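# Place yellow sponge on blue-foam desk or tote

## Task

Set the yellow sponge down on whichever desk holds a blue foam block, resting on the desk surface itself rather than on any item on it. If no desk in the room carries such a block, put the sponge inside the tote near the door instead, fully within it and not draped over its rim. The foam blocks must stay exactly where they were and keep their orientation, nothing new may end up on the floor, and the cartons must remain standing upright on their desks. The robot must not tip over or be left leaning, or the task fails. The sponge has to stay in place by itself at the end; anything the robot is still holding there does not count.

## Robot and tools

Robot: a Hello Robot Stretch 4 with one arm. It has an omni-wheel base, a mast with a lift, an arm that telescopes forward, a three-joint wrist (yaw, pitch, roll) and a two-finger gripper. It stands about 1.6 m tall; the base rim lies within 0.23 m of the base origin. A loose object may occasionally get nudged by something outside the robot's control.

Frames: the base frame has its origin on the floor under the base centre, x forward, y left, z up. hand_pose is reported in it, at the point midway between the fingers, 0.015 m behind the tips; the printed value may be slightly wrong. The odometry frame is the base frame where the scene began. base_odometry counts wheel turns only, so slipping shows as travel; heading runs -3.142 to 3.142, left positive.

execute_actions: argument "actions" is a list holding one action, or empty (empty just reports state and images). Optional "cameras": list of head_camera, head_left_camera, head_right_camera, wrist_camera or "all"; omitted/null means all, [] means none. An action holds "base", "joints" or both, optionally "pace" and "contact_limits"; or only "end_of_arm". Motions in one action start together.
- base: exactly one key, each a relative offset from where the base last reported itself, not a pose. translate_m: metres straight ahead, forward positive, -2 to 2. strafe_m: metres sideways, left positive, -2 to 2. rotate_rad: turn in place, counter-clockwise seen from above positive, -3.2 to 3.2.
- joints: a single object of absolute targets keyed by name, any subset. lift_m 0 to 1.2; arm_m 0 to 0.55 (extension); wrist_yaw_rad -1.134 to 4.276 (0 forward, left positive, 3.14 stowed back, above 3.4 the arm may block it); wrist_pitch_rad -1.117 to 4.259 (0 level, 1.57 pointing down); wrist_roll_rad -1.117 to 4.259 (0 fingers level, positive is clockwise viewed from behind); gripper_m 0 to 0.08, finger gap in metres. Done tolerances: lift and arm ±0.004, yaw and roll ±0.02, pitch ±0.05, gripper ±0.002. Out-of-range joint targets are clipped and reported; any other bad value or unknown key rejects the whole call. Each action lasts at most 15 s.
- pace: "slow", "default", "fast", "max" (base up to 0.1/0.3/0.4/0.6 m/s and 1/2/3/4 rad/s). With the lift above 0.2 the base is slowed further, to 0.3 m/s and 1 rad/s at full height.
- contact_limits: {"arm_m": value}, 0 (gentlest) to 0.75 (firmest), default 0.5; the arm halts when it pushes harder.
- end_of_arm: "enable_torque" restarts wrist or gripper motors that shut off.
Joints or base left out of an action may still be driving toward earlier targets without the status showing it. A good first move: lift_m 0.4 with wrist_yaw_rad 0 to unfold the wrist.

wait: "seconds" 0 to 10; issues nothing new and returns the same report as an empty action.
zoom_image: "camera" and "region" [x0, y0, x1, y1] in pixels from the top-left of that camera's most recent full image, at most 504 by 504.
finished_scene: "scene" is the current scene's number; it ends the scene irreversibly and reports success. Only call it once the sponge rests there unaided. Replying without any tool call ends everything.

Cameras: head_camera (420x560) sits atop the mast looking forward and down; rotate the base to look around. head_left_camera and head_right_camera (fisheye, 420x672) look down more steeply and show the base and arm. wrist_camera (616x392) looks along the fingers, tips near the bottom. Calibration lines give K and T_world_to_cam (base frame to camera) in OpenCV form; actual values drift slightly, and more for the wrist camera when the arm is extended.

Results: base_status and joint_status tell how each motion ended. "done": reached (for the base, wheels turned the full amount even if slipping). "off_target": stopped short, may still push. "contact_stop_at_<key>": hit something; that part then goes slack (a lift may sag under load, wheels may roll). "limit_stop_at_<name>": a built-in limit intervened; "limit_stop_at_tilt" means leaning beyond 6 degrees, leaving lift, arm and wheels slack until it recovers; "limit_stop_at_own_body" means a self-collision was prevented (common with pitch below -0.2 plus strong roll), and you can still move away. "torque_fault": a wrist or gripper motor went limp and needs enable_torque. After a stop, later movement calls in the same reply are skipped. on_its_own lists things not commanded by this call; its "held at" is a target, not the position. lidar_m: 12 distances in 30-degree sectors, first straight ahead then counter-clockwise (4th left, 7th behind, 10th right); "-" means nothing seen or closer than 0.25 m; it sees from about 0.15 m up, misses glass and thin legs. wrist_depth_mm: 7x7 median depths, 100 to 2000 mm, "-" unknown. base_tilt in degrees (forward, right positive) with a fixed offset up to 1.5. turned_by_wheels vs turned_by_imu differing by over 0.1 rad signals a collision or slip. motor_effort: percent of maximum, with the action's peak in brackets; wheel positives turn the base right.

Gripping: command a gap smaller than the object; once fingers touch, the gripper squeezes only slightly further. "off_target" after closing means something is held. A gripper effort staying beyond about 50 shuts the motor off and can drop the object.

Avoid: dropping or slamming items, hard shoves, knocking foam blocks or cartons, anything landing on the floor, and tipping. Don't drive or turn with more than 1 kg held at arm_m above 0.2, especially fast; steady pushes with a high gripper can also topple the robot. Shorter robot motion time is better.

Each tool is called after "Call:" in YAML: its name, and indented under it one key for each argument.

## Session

Call:
execute_actions:
  actions: []

Scene clock: 0.00 s.
base_odometry: x=+0.000 y=+0.000 heading=+0.000 (m, m, rad; odometry frame)
turned_by_wheels: +0.000 (rad since the last result)
turned_by_imu: +0.000 (rad since the last result)
base_tilt: forward=+0.3 right=+0.9 (deg)
lidar_m: 1.11 1.18 1.57 0.89 1.40 1.88 2.42 2.53 1.44 1.38 2.30 1.16
base_status: not commanded
joint_positions: lift_m=+0.168 arm_m=+0.002 wrist_yaw_rad=+3.054 wrist_pitch_rad=+0.019 wrist_roll_rad=+0.016 gripper_m=+0.040
joint_status: not commanded
motor_effort: lift_m=+18 arm_m=+0 wrist_yaw_rad=+1 wrist_pitch_rad=-9 wrist_roll_rad=+0 gripper_m=+0 wheel_0=+0 wheel_1=-1 wheel_2=+0 (%)
hand_pose: x=-0.0312 y=+0.1057 z=+0.3420 quat_wxyz=(+0.044, -0.009, +0.008, +0.999) (m; base frame)
wrist_depth_mm: - 145 - - - - 1537 / - 136 - - - - 1576 / - 132 217 - - - 1537 / 117 142 298 - - - 1537 / - - - - - - 1537 / 1308 1336 1397 1464 1464 1464 1397 / 917 - - 976 115 991 976
pictures: head_camera, head_left_camera, head_right_camera, wrist_camera
camera_calibration (this result's frames):
wrist_camera: T_world_to_cam=[[0.0786361, 0.996744, 0.0178281, -0.110597], [-0.00139035, 0.0179931, -0.999837, 0.397322], [-0.996902, 0.0785985, 0.00280074, 0.108226], [0, 0, 0, 1]] pos_world=[0.11714, 0.0945814, 0.398926]
Images, in order (width x height): head_camera 420x560, head_left_camera 420x672, head_right_camera 420x672, wrist_camera 616x392.

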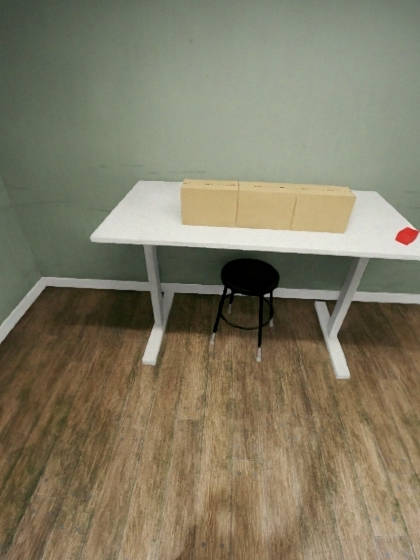

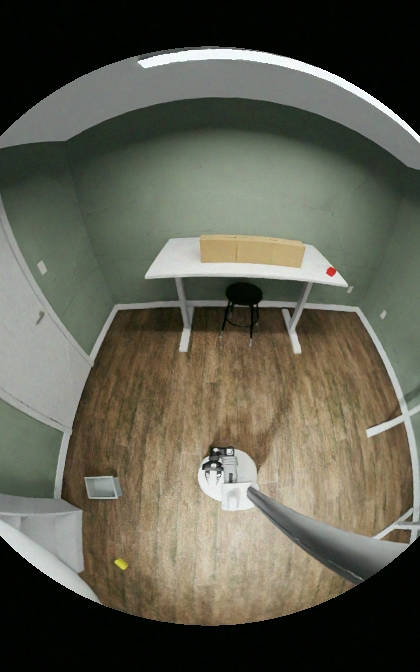

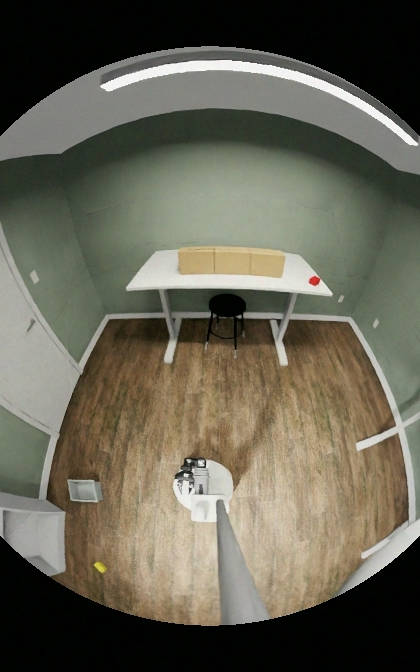

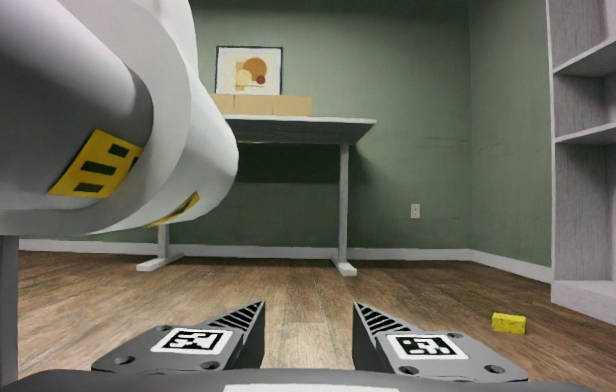

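Call:
execute_actions:
  actions:
    - {"base":{"rotate_rad":2.45},"joints":{"lift_m":0.4,"wrist_yaw_rad":0},"pace":"fast"}
  cameras: []

Call:
execute_actions:
  actions:
    - {"base":{"translate_m":0.6},"joints":{"wrist_pitch_rad":1.57,"gripper_m":0.08,"lift_m":0.3},"pace":"fast"}
  cameras: ["head_camera","head_left_camera"]

Scene clock: 8.30 s.
base_odometry: x=+0.000 y=+0.000 heading=+2.450 (m, m, rad; odometry frame)
turned_by_wheels: +2.450 (rad since the last result)
turned_by_imu: +2.463 (rad since the last result)
base_tilt: forward=+0.3 right=+0.9 (deg)
lidar_m: 1.60 2.04 2.08 1.50 1.39 1.42 1.21 1.12 1.16 1.65 1.52 0.87
base_status: done
joint_positions: lift_m=+0.400 arm_m=+0.002 wrist_yaw_rad=+0.000 wrist_pitch_rad=+0.019 wrist_roll_rad=+0.016 gripper_m=+0.040
joint_status: all done
motor_effort: lift_m=+21(20) arm_m=-1(0) wrist_yaw_rad=+0(6) wrist_pitch_rad=-9(9) wrist_roll_rad=+0(1) gripper_m=-1(0) wheel_0=-1(11) wheel_1=-1(14) wheel_2=+0(14) (%)
hand_pose: x=+0.3856 y=-0.0874 z=+0.5740 quat_wxyz=(+1.000, +0.008, +0.009, +0.000) (m; base frame)
wrist_depth_mm: - - - - 1661 1336 1138 / - - - - 1618 1118 1138 / 1808 - - - 1661 1336 1138 / - - - - 1576 1281 1138 / - - - - 1661 1308 1138 / - 1921 - - 1537 1308 1138 / 1366 - - 1537 115 1025 1118
pictures: none
No camera images: the call's "cameras" was empty. Leave "cameras" out to get every camera's image.

Scene clock: 11.10 s.
base_odometry: x=-0.462 y=+0.383 heading=+2.450 (m, m, rad; odometry frame)
turned_by_wheels: +0.001 (rad since the last result)
turned_by_imu: -0.001 (rad since the last result)
base_tilt: forward=+0.1 right=+0.9 (deg)
lidar_m: 1.13 1.55 1.58 1.88 1.76 1.78 2.25 1.62 1.93 0.54 0.52 0.89
base_status: done
joint_positions: lift_m=+0.300 arm_m=+0.002 wrist_yaw_rad=+0.000 wrist_pitch_rad=+1.570 wrist_roll_rad=+0.016 gripper_m=+0.080
joint_status: all done
motor_effort: lift_m=+14(19) arm_m=+0(0) wrist_yaw_rad=+1(1) wrist_pitch_rad=+0(4) wrist_roll_rad=+1(1) gripper_m=+2(2) wheel_0=+2(9) wheel_1=+3(8) wheel_2=+3(13) (%)
hand_pose: x=+0.1732 y=-0.0874 z=+0.2658 quat_wxyz=(+0.707, +0.006, +0.707, -0.006) (m; base frame)
wrist_depth_mm: 430 430 427 427 427 427 427 / 430 427 424 421 424 424 421 / 424 421 421 421 418 421 418 / 421 418 421 418 418 418 418 / 418 230 233 415 418 413 413 / 207 204 204 203 282 410 407 / - - 162 202 153 102 -
pictures: head_camera, head_left_camera
Images, in order (width x height): head_camera 420x560, head_left_camera 420x672.

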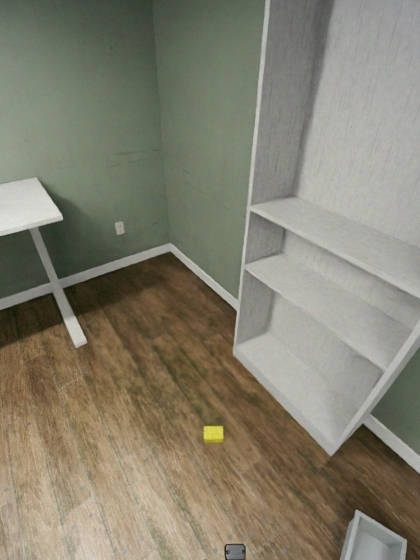

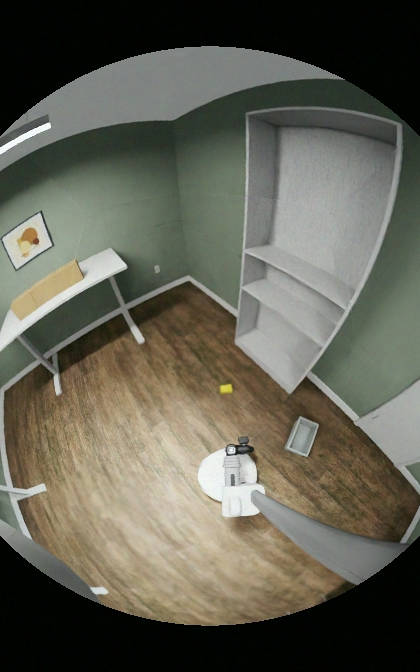

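Call:
execute_actions:
  actions:
    - {"base":{"strafe_m":0.04},"joints":{"arm_m":0.37},"pace":"fast"}
  cameras: []

Call:
execute_actions:
  actions:
    - {"base":{"translate_m":0.2},"joints":{"wrist_roll_rad":1.57,"lift_m":0.2},"pace":"fast"}
  cameras: ["wrist_camera"]

Scene clock: 18.43 s.
base_odometry: x=-0.488 y=+0.352 heading=+2.450 (m, m, rad; odometry frame)
turned_by_wheels: +0.000 (rad since the last result)
turned_by_imu: -0.001 (rad since the last result)
base_tilt: forward=+0.2 right=+0.9 (deg)
lidar_m: 1.17 1.53 1.54 1.87 1.72 1.75 2.26 1.65 2.01 0.62 0.53 0.91
base_status: done
joint_positions: lift_m=+0.300 arm_m=+0.369 wrist_yaw_rad=+0.000 wrist_pitch_rad=+1.570 wrist_roll_rad=+0.016 gripper_m=+0.080
joint_status: all done
motor_effort: lift_m=+15(14) arm_m=+8(10) wrist_yaw_rad=+1(0) wrist_pitch_rad=-1(1) wrist_roll_rad=+0(0) gripper_m=+1(1) wheel_0=+0(10) wheel_1=-1(15) wheel_2=+0(2) (%)
hand_pose: x=+0.5397 y=-0.0874 z=+0.2658 quat_wxyz=(+0.707, +0.005, +0.707, -0.005) (m; base frame)
wrist_depth_mm: 427 427 424 427 424 427 424 / 424 424 424 379 424 421 421 / 421 424 421 418 418 418 418 / 418 418 415 413 415 415 415 / 413 413 415 413 413 413 413 / 415 410 413 410 410 410 407 / - - 162 410 153 103 -
pictures: none
No camera images: the call's "cameras" was empty. Leave "cameras" out to get every camera's image.

Scene clock: 20.13 s.
base_odometry: x=-0.642 y=+0.479 heading=+2.451 (m, m, rad; odometry frame)
turned_by_wheels: +0.000 (rad since the last result)
turned_by_imu: +0.000 (rad since the last result)
base_tilt: forward=+0.2 right=+0.9 (deg)
lidar_m: 1.02 1.36 1.38 1.79 1.83 1.88 2.46 1.79 1.77 0.50 0.66 0.80
base_status: done
joint_positions: lift_m=+0.200 arm_m=+0.369 wrist_yaw_rad=+0.000 wrist_pitch_rad=+1.570 wrist_roll_rad=+1.569 gripper_m=+0.080
joint_status: all done
motor_effort: lift_m=+14(20) arm_m=+7(8) wrist_yaw_rad=+0(0) wrist_pitch_rad=-2(3) wrist_roll_rad=+2(5) gripper_m=+2(1) wheel_0=+3(9) wheel_1=+3(9) wheel_2=+0(13) (%)
hand_pose: x=+0.5397 y=-0.0874 z=+0.1659 quat_wxyz=(+0.501, +0.500, +0.500, -0.499) (m; base frame)
wrist_depth_mm: 325 324 322 322 320 320 319 / 324 322 320 319 317 319 315 / 322 320 320 320 319 315 315 / 320 319 319 317 315 315 312 / 317 315 317 310 312 314 312 / 319 315 312 271 314 310 309 / - - 162 268 153 103 -
pictures: wrist_camera
camera_calibration (this result's frames):
wrist_camera: T_world_to_cam=[[-0.999336, -0.0351625, -0.00953757, 0.536302], [-0.034949, 0.999154, -0.0216991, 0.167094], [0.0102925, -0.0213513, -0.999719, 0.307037], [0, 0, 0, 1]] pos_world=[0.538626, -0.141539, 0.315692]
Images, in order (width x height): wrist_camera 616x392.

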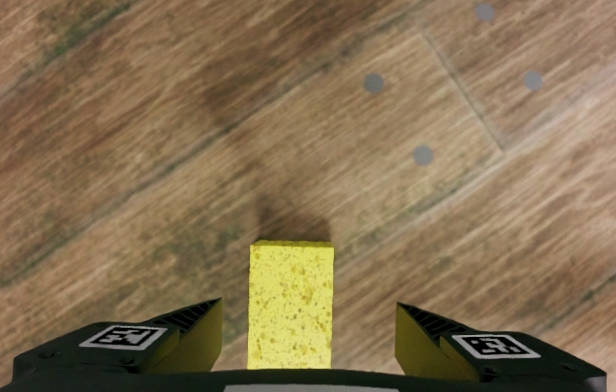

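Call:
execute_actions:
  actions:
    - {"base":{"strafe_m":0.012},"joints":{"arm_m":0.382,"lift_m":0.062}}
  cameras: ["wrist_camera"]

Call:
execute_actions:
  actions:
    - {"joints":{"gripper_m":0.04}}
  cameras: []

Call:
execute_actions:
  actions:
    - {"joints":{"lift_m":1.2,"arm_m":0.2},"pace":"fast"}
  cameras: ["wrist_camera","head_left_camera"]

Scene clock: 24.77 s.
base_odometry: x=-0.649 y=+0.470 heading=+2.451 (m, m, rad; odometry frame)
turned_by_wheels: +0.000 (rad since the last result)
turned_by_imu: +0.000 (rad since the last result)
base_tilt: forward=+0.2 right=+0.9 (deg)
lidar_m: 1.05 1.35 1.38 1.78 1.81 1.88 2.48 1.79 1.77 0.54 0.70 0.82
base_status: done
joint_positions: lift_m=+0.062 arm_m=+0.381 wrist_yaw_rad=+0.000 wrist_pitch_rad=+1.570 wrist_roll_rad=+1.569 gripper_m=+0.080
joint_status: all done
motor_effort: lift_m=+14(19) arm_m=+8(9) wrist_yaw_rad=+0(1) wrist_pitch_rad=-1(3) wrist_roll_rad=+2(2) gripper_m=+2(1) wheel_0=-2(4) wheel_1=+4(12) wheel_2=+0(0) (%)
hand_pose: x=+0.5516 y=-0.0874 z=+0.0279 quat_wxyz=(+0.501, +0.500, +0.500, -0.499) (m; base frame)
wrist_depth_mm: 184 183 182 181 181 181 - / 182 182 181 180 180 179 179 / 182 181 181 180 179 178 178 / 181 180 179 179 178 178 177 / 180 180 179 140 177 176 176 / 179 178 133 133 144 176 175 / - - 132 132 132 103 -
pictures: wrist_camera
camera_calibration (this result's frames):
wrist_camera: T_world_to_cam=[[-0.999341, -0.0350553, -0.00944691, 0.546892], [-0.0348438, 0.999157, -0.0216959, 0.164458], [0.0101995, -0.0213524, -0.99972, 0.169028], [0, 0, 0, 1]] pos_world=[0.550538, -0.141539, 0.177715]
Images, in order (width x height): wrist_camera 616x392.

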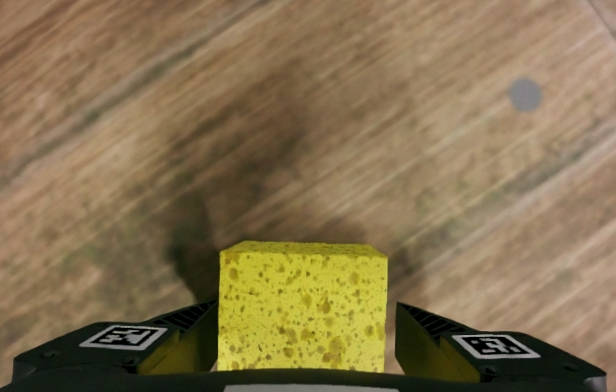

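Scene clock: 25.77 s.
base_odometry: x=-0.649 y=+0.470 heading=+2.451 (m, m, rad; odometry frame)
turned_by_wheels: +0.000 (rad since the last result)
turned_by_imu: +0.000 (rad since the last result)
base_tilt: forward=+0.2 right=+0.9 (deg)
lidar_m: 1.02 1.36 1.38 1.78 1.83 1.87 2.44 1.82 1.77 0.52 0.69 0.82
base_status: not commanded
joint_positions: lift_m=+0.062 arm_m=+0.381 wrist_yaw_rad=+0.000 wrist_pitch_rad=+1.570 wrist_roll_rad=+1.569 gripper_m=+0.059
joint_status: gripper_m off_target (ended at +0.059, target +0.040)
on_its_own: gripper_m is held at +0.054, not at your +0.040, by its contact guard: the fingers met something
motor_effort: lift_m=+14(14) arm_m=+8(8) wrist_yaw_rad=+1(1) wrist_pitch_rad=-1(1) wrist_roll_rad=+1(2) gripper_m=-37(39) wheel_0=-2(2) wheel_1=+4(4) wheel_2=+0(0) (%)
hand_pose: x=+0.5516 y=-0.0874 z=+0.0279 quat_wxyz=(+0.501, +0.500, +0.500, -0.499) (m; base frame)
wrist_depth_mm: 184 183 182 181 181 180 - / 183 182 181 180 180 179 178 / 182 181 180 180 179 178 178 / 181 180 180 179 179 178 177 / 179 179 179 141 177 177 176 / 179 178 133 132 133 176 176 / 178 - 132 132 128 - -
pictures: none
No camera images: the call's "cameras" was empty. Leave "cameras" out to get every camera's image.

Scene clock: 29.70 s.
base_odometry: x=-0.649 y=+0.470 heading=+2.451 (m, m, rad; odometry frame)
turned_by_wheels: +0.000 (rad since the last result)
turned_by_imu: +0.000 (rad since the last result)
base_tilt: forward=+0.2 right=+0.9 (deg)
lidar_m: 1.05 1.37 1.40 1.77 1.82 1.86 3.38 1.80 1.76 0.52 0.70 0.81
base_status: not commanded
joint_positions: lift_m=+1.198 arm_m=+0.201 wrist_yaw_rad=+0.000 wrist_pitch_rad=+1.570 wrist_roll_rad=+1.570 gripper_m=+0.059
joint_status: all done
joint sent to its limit — the command would take lift_m past its upper limit, so that joint was sent only as far as its limit.
on_its_own: gripper_m is held at +0.054, not at your +0.040, by its contact guard: the fingers met something
motor_effort: lift_m=+22(30) arm_m=-8(11) wrist_yaw_rad=+1(1) wrist_pitch_rad=-1(0) wrist_roll_rad=+1(1) gripper_m=-38(38) wheel_0=-2(2) wheel_1=+4(4) wheel_2=+0(0) (%)
hand_pose: x=+0.3724 y=-0.0874 z=+1.1639 quat_wxyz=(+0.500, +0.500, +0.500, -0.500) (m; base frame)
wrist_depth_mm: 591 1078 1229 1336 1308 1308 1308 / 1042 1205 1205 1308 1308 1308 1281 / 1025 1229 1336 1308 1308 1336 1281 / 1308 1308 1308 1308 1308 1255 1281 / 1308 1308 1336 141 1098 1078 1308 / 1308 1281 133 132 132 1281 1281 / 1308 - 132 132 128 - 1281
pictures: head_left_camera, wrist_camera
camera_calibration (this result's frames):
wrist_camera: T_world_to_cam=[[-0.999357, -0.0346204, -0.00928192, 0.37838], [-0.0344125, 0.999172, -0.0216899, 0.182693], [0.0100252, -0.0213566, -0.999722, 1.30657], [0, 0, 0, 1]] pos_world=[0.371325, -0.141539, 1.31368]
Images, in order (width x height): head_left_camera 420x672, wrist_camera 616x392.

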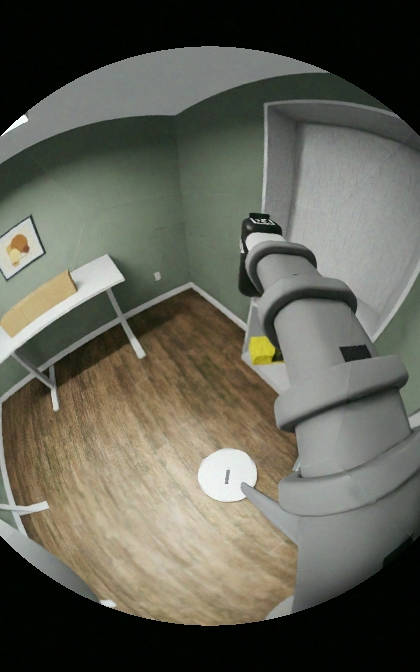

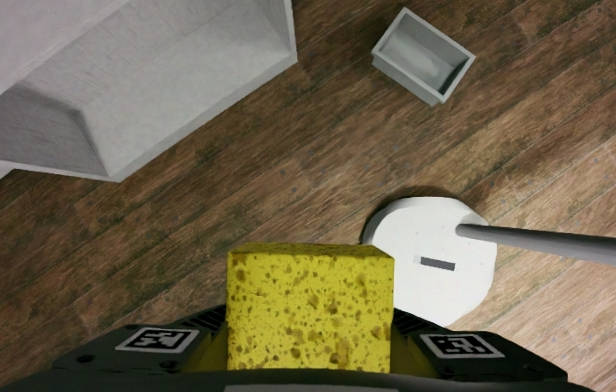

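Call:
execute_actions:
  actions:
    - {"base":{"rotate_rad":0.68},"joints":{"arm_m":0.0,"wrist_pitch_rad":0.25,"wrist_roll_rad":0},"pace":"fast"}
  cameras: ["head_left_camera","wrist_camera"]

Scene clock: 34.23 s.
base_odometry: x=-0.649 y=+0.470 heading=+3.130 (m, m, rad; odometry frame)
turned_by_wheels: +0.679 (rad since the last result)
turned_by_imu: +0.682 (rad since the last result)
base_tilt: forward=+0.2 right=+1.0 (deg)
lidar_m: 1.36 1.43 1.88 1.81 1.94 1.88 2.12 0.56 0.84 0.80 0.84 1.64
base_status: done
joint_positions: lift_m=+1.198 arm_m=+0.003 wrist_yaw_rad=+0.000 wrist_pitch_rad=+0.254 wrist_roll_rad=+0.001 gripper_m=+0.059
joint_status: all done
joint sent to its limit — the command would take arm_m past its lower limit, so that joint was sent only as far as its limit.
on_its_own: gripper_m is held at +0.054, not at your +0.040, by its contact guard: the fingers met something
motor_effort: lift_m=+22(22) arm_m=-8(9) wrist_yaw_rad=+0(0) wrist_pitch_rad=-13(16) wrist_roll_rad=-2(6) gripper_m=-37(37) wheel_0=-4(7) wheel_1=-4(6) wheel_2=-4(7) (%)
hand_pose: x=+0.3802 y=-0.0874 z=+1.3231 quat_wxyz=(+0.992, +0.000, +0.127, +0.000) (m; base frame)
wrist_depth_mm: 1808 1808 1808 1808 1708 1661 1576 / 1863 1863 1808 1808 1808 1756 1618 / - 1863 1921 1863 1863 1808 1576 / - 1397 1397 1863 1921 1921 1576 / 1499 1397 1336 141 1921 1921 1537 / - - 133 133 132 - 1537 / - - 132 132 127 - 1430
pictures: head_left_camera, wrist_camera
camera_calibration (this result's frames):
wrist_camera: T_world_to_cam=[[0.0167252, -0.999416, 0.0297907, -0.134721], [-0.229836, -0.0328399, -0.972675, 1.42878], [0.973086, 0.00942124, -0.230251, 0.0841674], [0, 0, 0, 1]] pos_world=[0.248737, -0.0885141, 1.41314]
Images, in order (width x height): head_left_camera 420x672, wrist_camera 616x392.

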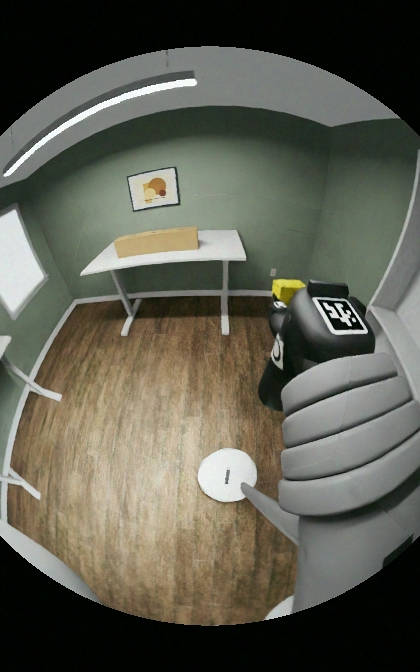

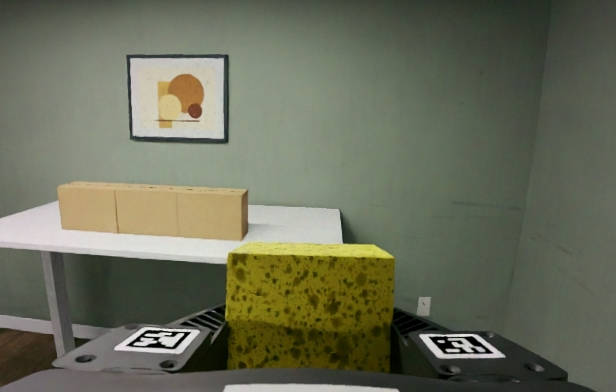

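Call:
execute_actions:
  actions:
    - {"base":{"strafe_m":0.08},"pace":"fast"}
  cameras: []

Call:
execute_actions:
  actions:
    - {"base":{"translate_m":0.96},"joints":{"arm_m":0.55},"pace":"fast"}
  cameras: []

Call:
execute_actions:
  actions:
    - {"joints":{"wrist_yaw_rad":1.3,"wrist_pitch_rad":0.8}}
  cameras: ["head_left_camera","wrist_camera"]

Scene clock: 38.60 s.
base_odometry: x=-0.650 y=+0.390 heading=+3.130 (m, m, rad; odometry frame)
turned_by_wheels: +0.000 (rad since the last result)
turned_by_imu: +0.000 (rad since the last result)
base_tilt: forward=+0.2 right=+0.9 (deg)
lidar_m: 1.36 1.44 1.79 1.74 1.84 1.86 2.05 1.68 0.63 0.88 0.93 1.78
base_status: done
joint_positions: lift_m=+1.198 arm_m=+0.003 wrist_yaw_rad=+0.000 wrist_pitch_rad=+0.254 wrist_roll_rad=+0.001 gripper_m=+0.059
joint_status: not commanded
on_its_own: gripper_m is held at +0.054, not at your +0.040, by its contact guard: the fingers met something
motor_effort: lift_m=+22(22) arm_m=-8(8) wrist_yaw_rad=+1(0) wrist_pitch_rad=-11(12) wrist_roll_rad=-2(1) gripper_m=-37(37) wheel_0=+1(7) wheel_1=+0(11) wheel_2=+0(3) (%)
hand_pose: x=+0.3802 y=-0.0874 z=+1.3231 quat_wxyz=(+0.992, +0.000, +0.127, +0.000) (m; base frame)
wrist_depth_mm: 1921 1863 1808 1756 1708 1708 1756 / 1921 1921 1808 1756 1808 1808 1708 / - 1983 1921 1863 1808 1863 1708 / - 1366 1336 1983 1863 1921 1708 / 1499 1397 1336 141 1921 1921 1708 / - - 133 132 132 - 1618 / - - 132 132 128 - 1537
pictures: none
No camera images: the call's "cameras" was empty. Leave "cameras" out to get every camera's image.

Scene clock: 43.27 s.
base_odometry: x=-1.610 y=+0.401 heading=+3.131 (m, m, rad; odometry frame)
turned_by_wheels: +0.000 (rad since the last result)
turned_by_imu: -0.002 (rad since the last result)
base_tilt: forward=+0.2 right=+0.9 (deg)
lidar_m: 0.41 0.44 0.62 1.74 1.80 3.28 2.97 1.28 0.95 0.96 1.29 0.41
base_status: done
joint_positions: lift_m=+1.198 arm_m=+0.549 wrist_yaw_rad=+0.000 wrist_pitch_rad=+0.253 wrist_roll_rad=+0.001 gripper_m=+0.059
joint_status: all done
on_its_own: gripper_m is held at +0.054, not at your +0.040, by its contact guard: the fingers met something
motor_effort: lift_m=+22(22) arm_m=+8(8) wrist_yaw_rad=+0(3) wrist_pitch_rad=-9(12) wrist_roll_rad=-2(1) gripper_m=-37(37) wheel_0=+2(10) wheel_1=+4(6) wheel_2=+0(12) (%)
hand_pose: x=+0.9254 y=-0.0874 z=+1.3233 quat_wxyz=(+0.992, +0.000, +0.126, +0.000) (m; base frame)
wrist_depth_mm: 407 402 397 389 384 377 375 / 418 415 407 402 397 389 384 / 436 430 421 418 410 399 397 / 452 442 436 430 421 413 407 / 466 459 445 142 433 427 421 / 488 473 133 133 132 442 436 / 504 - 132 132 128 - 449
pictures: none
No camera images: the call's "cameras" was empty. Leave "cameras" out to get every camera's image.

Scene clock: 44.60 s.
base_odometry: x=-1.610 y=+0.401 heading=+3.131 (m, m, rad; odometry frame)
turned_by_wheels: +0.000 (rad since the last result)
turned_by_imu: +0.000 (rad since the last result)
base_tilt: forward=+0.3 right=+0.9 (deg)
lidar_m: 0.40 0.44 0.63 1.73 1.77 3.27 2.97 1.29 0.94 0.95 1.30 0.43
base_status: not commanded
joint_positions: lift_m=+1.198 arm_m=+0.549 wrist_yaw_rad=+1.300 wrist_pitch_rad=+0.802 wrist_roll_rad=+0.000 gripper_m=+0.059
joint_status: all done
on_its_own: gripper_m is held at +0.054, not at your +0.040, by its contact guard: the fingers met something
motor_effort: lift_m=+22(22) arm_m=+8(8) wrist_yaw_rad=+2(6) wrist_pitch_rad=-8(12) wrist_roll_rad=-1(2) gripper_m=-38(37) wheel_0=+1(1) wheel_1=+4(4) wheel_2=+0(0) (%)
hand_pose: x=+0.8434 y=+0.1191 z=+1.2237 quat_wxyz=(+0.733, -0.236, +0.311, +0.557) (m; base frame)
wrist_depth_mm: - 691 - 1397 891 569 436 / - 512 891 917 866 580 449 / 554 427 676 732 741 603 459 / 343 355 603 609 609 597 469 / 294 314 504 142 525 525 480 / 257 272 133 132 133 462 455 / 236 - 132 132 128 - 415
pictures: head_left_camera, wrist_camera
camera_calibration (this result's frames):
wrist_camera: T_world_to_cam=[[0.970938, -0.23874, 0.0168321, -0.812598], [-0.156394, -0.686132, -0.710468, 1.1403], [0.181166, 0.687187, -0.703529, 0.774921], [0, 0, 0, 1]] pos_world=[0.826929, 0.0558808, 1.369]
Images, in order (width x height): head_left_camera 420x672, wrist_camera 616x392.

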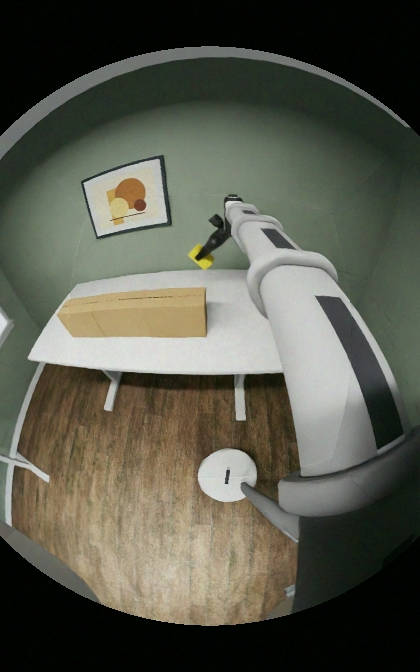

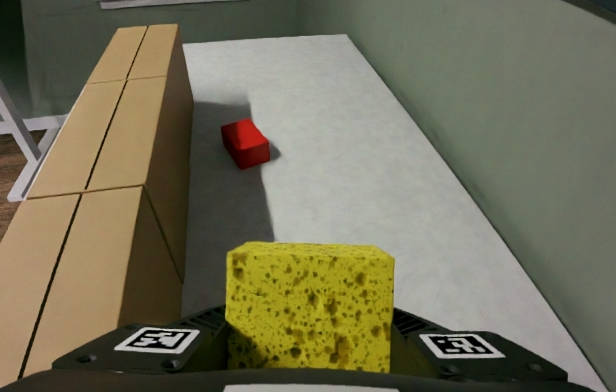

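Call:
execute_actions:
  actions:
    - {"joints":{"arm_m":0.0,"wrist_pitch_rad":0.25},"pace":"fast"}
  cameras: []

Call:
execute_actions:
  actions:
    - {"base":{"translate_m":-0.5},"joints":{"wrist_yaw_rad":0},"pace":"fast"}
  cameras: []

Call:
execute_actions:
  actions:
    - {"base":{"rotate_rad":1.575},"pace":"fast"}
  cameras: ["head_left_camera","wrist_camera"]

Scene clock: 50.40 s.
base_odometry: x=-1.610 y=+0.401 heading=+3.131 (m, m, rad; odometry frame)
turned_by_wheels: +0.000 (rad since the last result)
turned_by_imu: -0.001 (rad since the last result)
base_tilt: forward=+0.2 right=+0.9 (deg)
lidar_m: 0.40 0.43 0.60 1.74 1.79 3.25 2.95 1.28 0.96 0.94 1.30 0.42
base_status: not commanded
joint_positions: lift_m=+1.198 arm_m=+0.003 wrist_yaw_rad=+1.300 wrist_pitch_rad=+0.253 wrist_roll_rad=+0.000 gripper_m=+0.059
joint_status: all done
joint sent to its limit — the command would take arm_m past its lower limit, so that joint was sent only as far as its limit.
on_its_own: gripper_m is held at +0.054, not at your +0.040, by its contact guard: the fingers met something
motor_effort: lift_m=+22(22) arm_m=-8(11) wrist_yaw_rad=+1(2) wrist_pitch_rad=-10(16) wrist_roll_rad=-1(1) gripper_m=-38(37) wheel_0=+1(1) wheel_1=+4(4) wheel_2=+0(0) (%)
hand_pose: x=+0.3136 y=+0.1750 z=+1.3232 quat_wxyz=(+0.790, -0.076, +0.101, +0.600) (m; base frame)
wrist_depth_mm: - - - - - 1336 991 / - - - - - 1336 1025 / - - - - - 1336 1025 / 1708 - - - - 1397 1025 / - - - 142 809 1229 1042 / - - 133 133 132 569 917 / - - 132 132 127 - 455
pictures: none
No camera images: the call's "cameras" was empty. Leave "cameras" out to get every camera's image.

Scene clock: 53.53 s.
base_odometry: x=-1.110 y=+0.395 heading=+3.130 (m, m, rad; odometry frame)
turned_by_wheels: +0.000 (rad since the last result)
turned_by_imu: +0.000 (rad since the last result)
base_tilt: forward=+0.2 right=+0.9 (deg)
lidar_m: 0.89 0.95 1.34 1.72 1.81 2.37 2.48 0.94 0.93 0.91 0.95 0.92
base_status: done
joint_positions: lift_m=+1.198 arm_m=+0.003 wrist_yaw_rad=+0.000 wrist_pitch_rad=+0.253 wrist_roll_rad=+0.000 gripper_m=+0.059
joint_status: all done
on_its_own: gripper_m is held at +0.054, not at your +0.040, by its contact guard: the fingers met something
motor_effort: lift_m=+22(22) arm_m=-8(8) wrist_yaw_rad=+0(6) wrist_pitch_rad=-9(9) wrist_roll_rad=-1(1) gripper_m=-38(38) wheel_0=-3(9) wheel_1=-2(7) wheel_2=+0(11) (%)
hand_pose: x=+0.3802 y=-0.0874 z=+1.3232 quat_wxyz=(+0.992, +0.000, +0.126, +0.000) (m; base frame)
wrist_depth_mm: 1430 1366 1366 1336 1336 1308 1308 / 1430 1397 1397 1366 1397 1336 1336 / 1499 1464 1430 1430 1397 1430 1397 / 1537 1537 1464 1499 1464 1397 1397 / 931 917 904 142 1499 1537 1464 / 866 854 133 133 132 1499 1499 / 1708 - 132 132 128 - 1537
pictures: none
No camera images: the call's "cameras" was empty. Leave "cameras" out to get every camera's image.

Scene clock: 56.40 s.
base_odometry: x=-1.110 y=+0.395 heading=-1.579 (m, m, rad; odometry frame)
turned_by_wheels: +1.574 (rad since the last result)
turned_by_imu: +1.582 (rad since the last result)
base_tilt: forward=+0.2 right=+1.0 (deg)
lidar_m: 1.71 1.84 2.31 2.26 0.93 0.92 0.89 0.96 0.94 0.92 0.96 1.38
base_status: done
joint_positions: lift_m=+1.198 arm_m=+0.003 wrist_yaw_rad=+0.000 wrist_pitch_rad=+0.253 wrist_roll_rad=+0.000 gripper_m=+0.059
joint_status: not commanded
on_its_own: gripper_m is held at +0.054, not at your +0.040, by its contact guard: the fingers met something
motor_effort: lift_m=+22(22) arm_m=-8(8) wrist_yaw_rad=+1(1) wrist_pitch_rad=-10(11) wrist_roll_rad=-1(1) gripper_m=-38(38) wheel_0=-4(6) wheel_1=-4(8) wheel_2=-3(6) (%)
hand_pose: x=+0.3802 y=-0.0874 z=+1.3232 quat_wxyz=(+0.992, +0.000, +0.126, +0.000) (m; base frame)
wrist_depth_mm: - - - - - - - / - - - - - - - / - - - - - - - / - 1708 1661 - - - - / - - - 141 - - - / - - 134 133 132 - - / - - 132 132 128 - -
pictures: head_left_camera, wrist_camera
camera_calibration (this result's frames):
wrist_camera: T_world_to_cam=[[0.0168242, -0.999406, 0.0300811, -0.135137], [-0.229383, -0.0331409, -0.972772, 1.42881], [0.973191, 0.00946605, -0.229804, 0.0835721], [0, 0, 0, 1]] pos_world=[0.248686, -0.0884953, 1.41318]
Images, in order (width x height): head_left_camera 420x672, wrist_camera 616x392.

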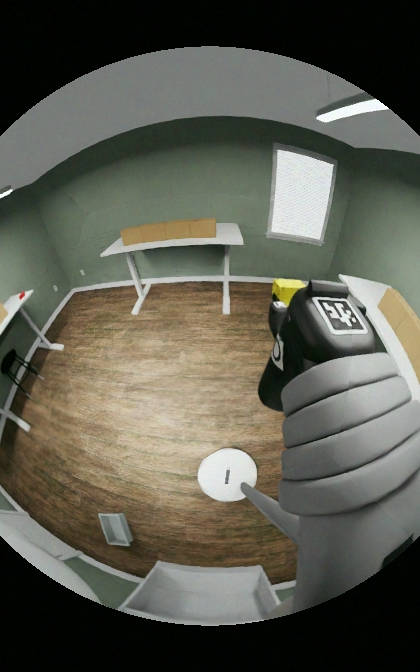

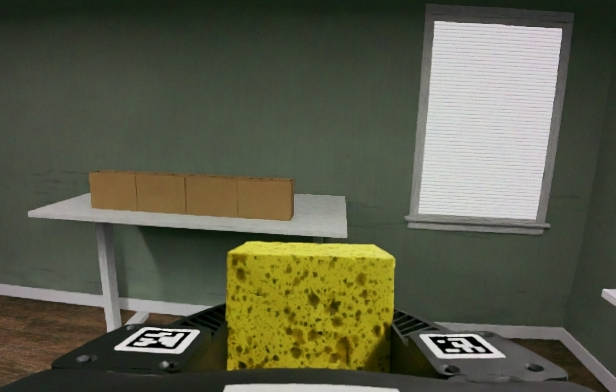

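Call:
execute_actions:
  actions:
    - {"base":{"strafe_m":-0.11},"pace":"fast"}
  cameras: []

Call:
execute_actions:
  actions:
    - {"base":{"translate_m":1.31},"pace":"fast"}
  cameras: ["head_left_camera","head_right_camera"]

Call:
execute_actions:
  actions:
    - {"joints":{"arm_m":0.55},"pace":"fast"}
  cameras: []

Call:
execute_actions:
  actions:
    - {"joints":{"wrist_yaw_rad":1.3,"wrist_pitch_rad":0.7}}
  cameras: ["head_left_camera","wrist_camera"]

Scene clock: 61.63 s.
base_odometry: x=-1.220 y=+0.396 heading=-1.579 (m, m, rad; odometry frame)
turned_by_wheels: +0.000 (rad since the last result)
turned_by_imu: -0.001 (rad since the last result)
base_tilt: forward=+0.2 right=+1.0 (deg)
lidar_m: 1.72 1.82 2.41 2.36 1.04 0.92 0.90 1.28 0.83 0.79 0.85 1.24
base_status: done
joint_positions: lift_m=+1.198 arm_m=+0.003 wrist_yaw_rad=+0.000 wrist_pitch_rad=+0.253 wrist_roll_rad=+0.000 gripper_m=+0.059
joint_status: not commanded
on_its_own: gripper_m is held at +0.054, not at your +0.040, by its contact guard: the fingers met something
motor_effort: lift_m=+22(22) arm_m=-8(8) wrist_yaw_rad=+1(1) wrist_pitch_rad=-12(9) wrist_roll_rad=-2(2) gripper_m=-37(38) wheel_0=+2(10) wheel_1=-3(14) wheel_2=+0(1) (%)
hand_pose: x=+0.3802 y=-0.0874 z=+1.3232 quat_wxyz=(+0.992, +0.000, +0.126, +0.000) (m; base frame)
wrist_depth_mm: - - - - - - - / - - - - - - - / - - - - - - - / - 1708 1661 - - - - / - - - 142 - - - / - - 133 133 133 - - / - - 132 132 128 - -
pictures: none
No camera images: the call's "cameras" was empty. Leave "cameras" out to get every camera's image.

Scene clock: 67.47 s.
base_odometry: x=-1.230 y=-0.914 heading=-1.578 (m, m, rad; odometry frame)
turned_by_wheels: +0.000 (rad since the last result)
turned_by_imu: -0.003 (rad since the last result)
base_tilt: forward=+0.2 right=+0.9 (deg)
lidar_m: 0.40 0.44 0.65 2.26 2.41 2.63 2.21 1.21 0.90 0.87 1.60 1.24
base_status: done
joint_positions: lift_m=+1.198 arm_m=+0.003 wrist_yaw_rad=+0.000 wrist_pitch_rad=+0.253 wrist_roll_rad=+0.000 gripper_m=+0.059
joint_status: not commanded
on_its_own: gripper_m is held at +0.054, not at your +0.040, by its contact guard: the fingers met something
motor_effort: lift_m=+22(22) arm_m=-8(8) wrist_yaw_rad=+0(1) wrist_pitch_rad=-10(11) wrist_roll_rad=+0(1) gripper_m=-38(37) wheel_0=+3(4) wheel_1=+4(8) wheel_2=-2(12) (%)
hand_pose: x=+0.3802 y=-0.0874 z=+1.3232 quat_wxyz=(+0.992, +0.000, +0.126, +0.000) (m; base frame)
wrist_depth_mm: 946 946 917 904 904 878 854 / 1008 976 960 946 917 904 878 / 1025 1008 991 976 946 931 917 / 1060 1025 1025 991 976 960 946 / 1098 1060 1042 141 1008 976 960 / 842 866 133 133 132 1025 991 / 427 - 132 132 127 - 1025
pictures: head_left_camera, head_right_camera
Images, in order (width x height): head_left_camera 420x672, head_right_camera 420x672.

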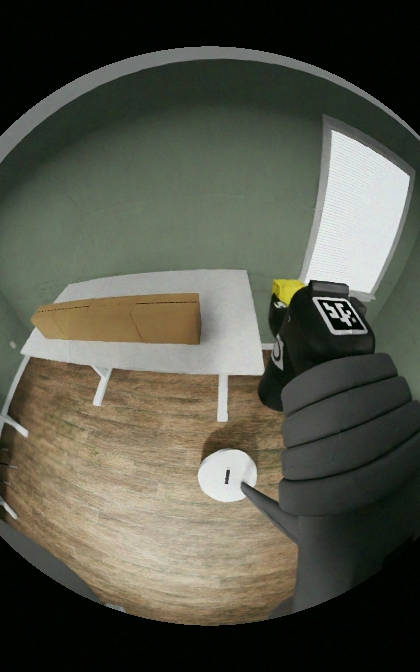

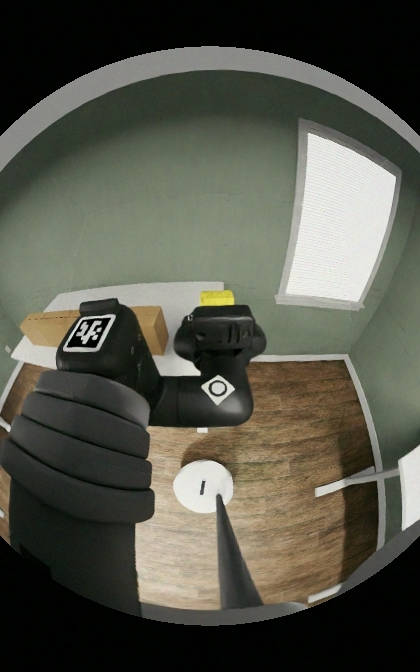

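Scene clock: 69.67 s.
base_odometry: x=-1.230 y=-0.914 heading=-1.578 (m, m, rad; odometry frame)
turned_by_wheels: +0.000 (rad since the last result)
turned_by_imu: +0.000 (rad since the last result)
base_tilt: forward=+0.2 right=+0.9 (deg)
lidar_m: 0.41 0.43 0.65 2.27 2.44 2.61 2.21 1.21 0.89 0.87 1.60 1.25
base_status: not commanded
joint_positions: lift_m=+1.198 arm_m=+0.549 wrist_yaw_rad=+0.000 wrist_pitch_rad=+0.253 wrist_roll_rad=+0.000 gripper_m=+0.059
joint_status: all done
on_its_own: gripper_m is held at +0.054, not at your +0.040, by its contact guard: the fingers met something
motor_effort: lift_m=+22(22) arm_m=+8(6) wrist_yaw_rad=+0(0) wrist_pitch_rad=-9(11) wrist_roll_rad=-1(1) gripper_m=-38(38) wheel_0=+3(3) wheel_1=+4(4) wheel_2=-1(2) (%)
hand_pose: x=+0.9254 y=-0.0874 z=+1.3233 quat_wxyz=(+0.992, +0.000, +0.126, +0.000) (m; base frame)
wrist_depth_mm: 430 427 415 407 402 394 384 / 442 436 430 421 415 404 399 / 462 449 442 436 424 418 407 / 473 462 455 449 439 430 424 / 492 480 466 141 449 445 436 / 512 500 133 133 133 459 455 / 525 - 132 132 128 - 462
pictures: none
No camera images: the call's "cameras" was empty. Leave "cameras" out to get every camera's image.

Scene clock: 71.00 s.
base_odometry: x=-1.230 y=-0.914 heading=-1.578 (m, m, rad; odometry frame)
turned_by_wheels: +0.000 (rad since the last result)
turned_by_imu: +0.000 (rad since the last result)
base_tilt: forward=+0.3 right=+0.9 (deg)
lidar_m: 0.40 0.44 0.63 2.27 2.44 2.00 2.20 1.20 0.90 0.86 1.60 1.25
base_status: not commanded
joint_positions: lift_m=+1.198 arm_m=+0.549 wrist_yaw_rad=+1.300 wrist_pitch_rad=+0.702 wrist_roll_rad=+0.000 gripper_m=+0.059
joint_status: all done
on_its_own: gripper_m is held at +0.054, not at your +0.040, by its contact guard: the fingers met something
motor_effort: lift_m=+22(22) arm_m=+8(9) wrist_yaw_rad=+1(7) wrist_pitch_rad=-6(5) wrist_roll_rad=-1(1) gripper_m=-38(38) wheel_0=+3(3) wheel_1=+4(4) wheel_2=-2(1) (%)
hand_pose: x=+0.8473 y=+0.1331 z=+1.2392 quat_wxyz=(+0.748, -0.208, +0.274, +0.568) (m; base frame)
wrist_depth_mm: - - - - 931 597 462 / - 691 1138 1182 976 615 469 / - 525 866 878 866 627 480 / 397 433 699 699 707 640 492 / 329 415 574 141 585 585 496 / 281 364 133 133 133 500 492 / 254 - 132 132 128 - 462
pictures: head_left_camera, wrist_camera
camera_calibration (this result's frames):
wrist_camera: T_world_to_cam=[[0.970462, -0.240439, 0.019809, -0.816351], [-0.13641, -0.61459, -0.776963, 1.21745], [0.198986, 0.751311, -0.629235, 0.659835], [0, 0, 0, 1]] pos_world=[0.827011, 0.0562086, 1.37727]
Images, in order (width x height): head_left_camera 420x672, wrist_camera 616x392.

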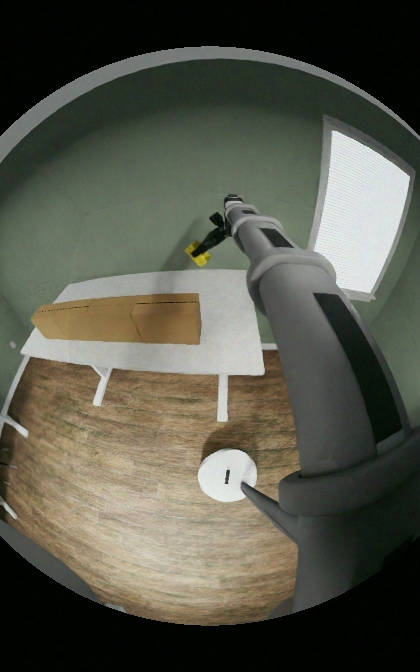

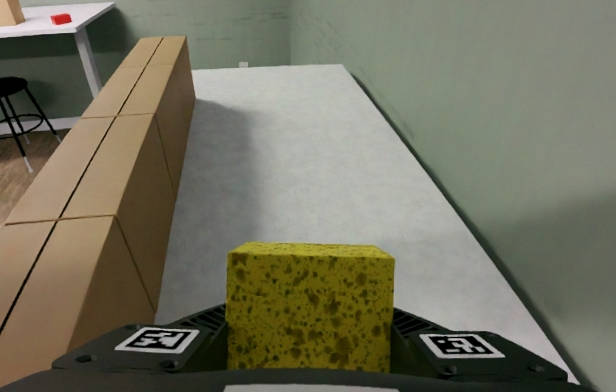

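Call:
execute_actions:
  actions:
    - {"joints":{"wrist_pitch_rad":1.15}}
  cameras: ["wrist_camera"]

Scene clock: 73.80 s.
base_odometry: x=-1.230 y=-0.914 heading=-1.578 (m, m, rad; odometry frame)
turned_by_wheels: +0.000 (rad since the last result)
turned_by_imu: +0.000 (rad since the last result)
base_tilt: forward=+0.2 right=+0.9 (deg)
lidar_m: 0.40 0.43 0.63 2.27 2.41 1.98 2.22 1.21 0.89 0.86 1.60 1.23
base_status: not commanded
joint_positions: lift_m=+1.198 arm_m=+0.549 wrist_yaw_rad=+1.300 wrist_pitch_rad=+1.151 wrist_roll_rad=+0.000 gripper_m=+0.059
joint_status: all done
on_its_own: gripper_m is held at +0.054, not at your +0.040, by its contact guard: the fingers met something
motor_effort: lift_m=+22(22) arm_m=+8(7) wrist_yaw_rad=+0(2) wrist_pitch_rad=-3(6) wrist_roll_rad=+0(2) gripper_m=-37(38) wheel_0=+2(3) wheel_1=+5(4) wheel_2=-2(1) (%)
hand_pose: x=+0.8270 y=+0.0601 z=+1.1823 quat_wxyz=(+0.668, -0.329, +0.433, +0.508) (m; base frame)
wrist_depth_mm: 309 410 569 569 569 574 488 / 281 394 517 517 521 525 500 / 259 373 477 473 477 477 484 / 239 355 436 439 436 439 439 / 225 334 404 142 410 407 410 / 253 315 133 132 132 379 379 / 355 - 132 132 128 - 357
pictures: wrist_camera
camera_calibration (this result's frames):
wrist_camera: T_world_to_cam=[[0.972061, -0.234661, 0.00560769, -0.797953], [-0.209851, -0.879495, -0.427144, 0.788755], [0.105166, 0.414033, -0.904166, 1.1058], [0, 0, 0, 1]] pos_world=[0.824888, 0.0486213, 1.34121]
Images, in order (width x height): wrist_camera 616x392.

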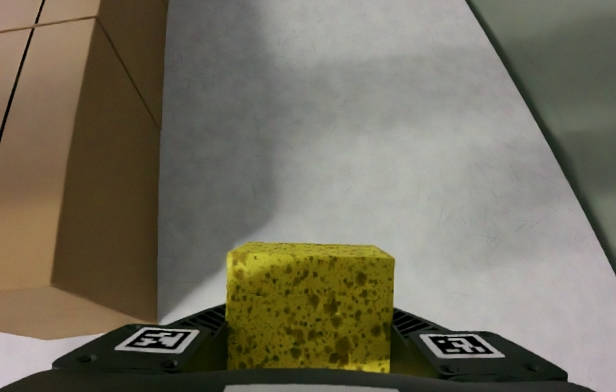

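Call:
execute_actions:
  actions:
    - {"joints":{"arm_m":0.0,"wrist_pitch_rad":0.25},"pace":"fast"}
  cameras: []

Call:
execute_actions:
  actions:
    - {"base":{"translate_m":-0.27},"joints":{"wrist_yaw_rad":0},"pace":"fast"}
  cameras: []

Call:
execute_actions:
  actions:
    - {"base":{"rotate_rad":1.57},"pace":"fast"}
  cameras: []

Call:
execute_actions:
  actions:
    - {"base":{"translate_m":1.9},"pace":"fast"}
  cameras: ["head_left_camera","head_right_camera"]

Scene clock: 81.43 s.
base_odometry: x=-1.230 y=-0.914 heading=-1.578 (m, m, rad; odometry frame)
turned_by_wheels: +0.000 (rad since the last result)
turned_by_imu: -0.001 (rad since the last result)
base_tilt: forward=+0.2 right=+0.9 (deg)
lidar_m: 0.41 0.43 0.64 2.27 2.44 2.61 2.20 1.21 0.89 0.86 1.60 1.25
base_status: not commanded
joint_positions: lift_m=+1.198 arm_m=+0.003 wrist_yaw_rad=+1.300 wrist_pitch_rad=+0.253 wrist_roll_rad=+0.000 gripper_m=+0.059
joint_status: all done
joint sent to its limit — the command would take arm_m past its lower limit, so that joint was sent only as far as its limit.
on_its_own: gripper_m is held at +0.054, not at your +0.040, by its contact guard: the fingers met something
motor_effort: lift_m=+22(22) arm_m=-8(9) wrist_yaw_rad=+0(0) wrist_pitch_rad=-10(17) wrist_roll_rad=+0(1) gripper_m=-38(38) wheel_0=+3(3) wheel_1=+4(5) wheel_2=-2(2) (%)
hand_pose: x=+0.3136 y=+0.1750 z=+1.3232 quat_wxyz=(+0.790, -0.076, +0.101, +0.600) (m; base frame)
wrist_depth_mm: - - - - - 1366 1042 / - - - - - 1397 1060 / - - - - - 1397 1042 / - - - - - 1430 1060 / - - - 142 809 1255 1060 / - - 133 133 132 609 917 / - - 132 132 127 - 715
pictures: none
No camera images: the call's "cameras" was empty. Leave "cameras" out to get every camera's image.

Scene clock: 83.80 s.
base_odometry: x=-1.228 y=-0.644 heading=-1.579 (m, m, rad; odometry frame)
turned_by_wheels: -0.001 (rad since the last result)
turned_by_imu: +0.000 (rad since the last result)
base_tilt: forward=+0.3 right=+0.9 (deg)
lidar_m: 0.67 0.73 1.03 2.28 2.45 1.79 1.95 1.20 0.86 0.85 1.74 1.53
base_status: done
joint_positions: lift_m=+1.198 arm_m=+0.003 wrist_yaw_rad=+0.000 wrist_pitch_rad=+0.253 wrist_roll_rad=+0.000 gripper_m=+0.059
joint_status: all done
on_its_own: gripper_m is held at +0.054, not at your +0.040, by its contact guard: the fingers met something
motor_effort: lift_m=+22(22) arm_m=-8(8) wrist_yaw_rad=+0(5) wrist_pitch_rad=-9(12) wrist_roll_rad=-1(1) gripper_m=-38(37) wheel_0=-3(7) wheel_1=-4(11) wheel_2=+0(7) (%)
hand_pose: x=+0.3802 y=-0.0874 z=+1.3232 quat_wxyz=(+0.992, +0.000, +0.126, +0.000) (m; base frame)
wrist_depth_mm: 1205 1205 1182 1160 1160 1098 1078 / 1281 1229 1205 1205 1182 1160 1138 / 1308 1255 1255 1229 1205 1182 1160 / 1366 1308 1308 1281 1229 1229 1182 / 732 750 1229 142 1281 1255 1229 / 676 654 133 133 133 1281 1281 / 676 - 132 132 128 - 1336
pictures: none
No camera images: the call's "cameras" was empty. Leave "cameras" out to get every camera's image.

Scene clock: 86.67 s.
base_odometry: x=-1.228 y=-0.644 heading=-0.010 (m, m, rad; odometry frame)
turned_by_wheels: +1.569 (rad since the last result)
turned_by_imu: +1.577 (rad since the last result)
base_tilt: forward=+0.1 right=+0.9 (deg)
lidar_m: 2.29 2.43 1.75 1.93 1.17 0.89 0.84 1.73 1.52 0.69 0.74 1.06
base_status: done
joint_positions: lift_m=+1.198 arm_m=+0.003 wrist_yaw_rad=+0.000 wrist_pitch_rad=+0.253 wrist_roll_rad=+0.000 gripper_m=+0.059
joint_status: not commanded
on_its_own: gripper_m is held at +0.054, not at your +0.040, by its contact guard: the fingers met something
motor_effort: lift_m=+22(22) arm_m=-8(8) wrist_yaw_rad=+0(0) wrist_pitch_rad=-10(10) wrist_roll_rad=+0(2) gripper_m=-37(38) wheel_0=-3(6) wheel_1=-5(12) wheel_2=-4(8) (%)
hand_pose: x=+0.3802 y=-0.0874 z=+1.3232 quat_wxyz=(+0.992, +0.000, +0.126, +0.000) (m; base frame)
wrist_depth_mm: - - - - - - - / - - - - - - - / - - - - - - - / - - - - - - - / - - - 142 - - - / - - 133 133 133 - 1078 / - - 132 132 127 - -
pictures: none
No camera images: the call's "cameras" was empty. Leave "cameras" out to get every camera's image.

Scene clock: 94.47 s.
base_odometry: x=+0.672 y=-0.662 heading=-0.010 (m, m, rad; odometry frame)
turned_by_wheels: +0.000 (rad since the last result)
turned_by_imu: -0.004 (rad since the last result)
base_tilt: forward=+0.2 right=+0.9 (deg)
lidar_m: 0.39 0.42 0.61 2.08 1.72 2.80 3.58 1.10 0.93 1.59 1.60 0.41
base_status: done
joint_positions: lift_m=+1.198 arm_m=+0.003 wrist_yaw_rad=+0.000 wrist_pitch_rad=+0.253 wrist_roll_rad=+0.000 gripper_m=+0.059
joint_status: not commanded
on_its_own: gripper_m is held at +0.054, not at your +0.040, by its contact guard: the fingers met something
motor_effort: lift_m=+21(22) arm_m=-8(8) wrist_yaw_rad=+0(2) wrist_pitch_rad=-10(9) wrist_roll_rad=-1(2) gripper_m=-37(37) wheel_0=+2(7) wheel_1=+3(8) wheel_2=+0(13) (%)
hand_pose: x=+0.3802 y=-0.0874 z=+1.3233 quat_wxyz=(+0.992, +0.000, +0.126, +0.000) (m; base frame)
wrist_depth_mm: 960 931 917 891 878 854 854 / 976 960 946 931 917 891 878 / 1025 991 976 960 931 917 891 / 1042 1042 1008 976 960 946 917 / 1060 1060 1042 142 991 976 960 / 831 866 133 132 132 1008 991 / 427 - 132 132 128 - 1025
pictures: head_left_camera, head_right_camera
Images, in order (width x height): head_left_camera 420x672, head_right_camera 420x672.

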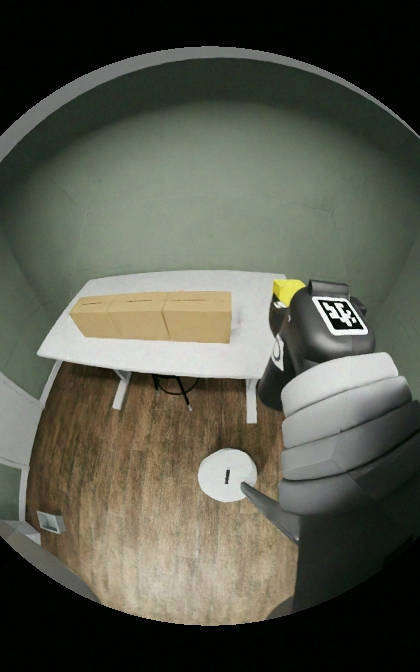

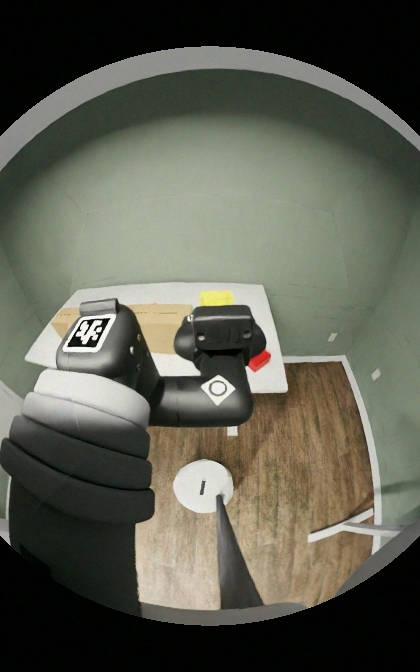

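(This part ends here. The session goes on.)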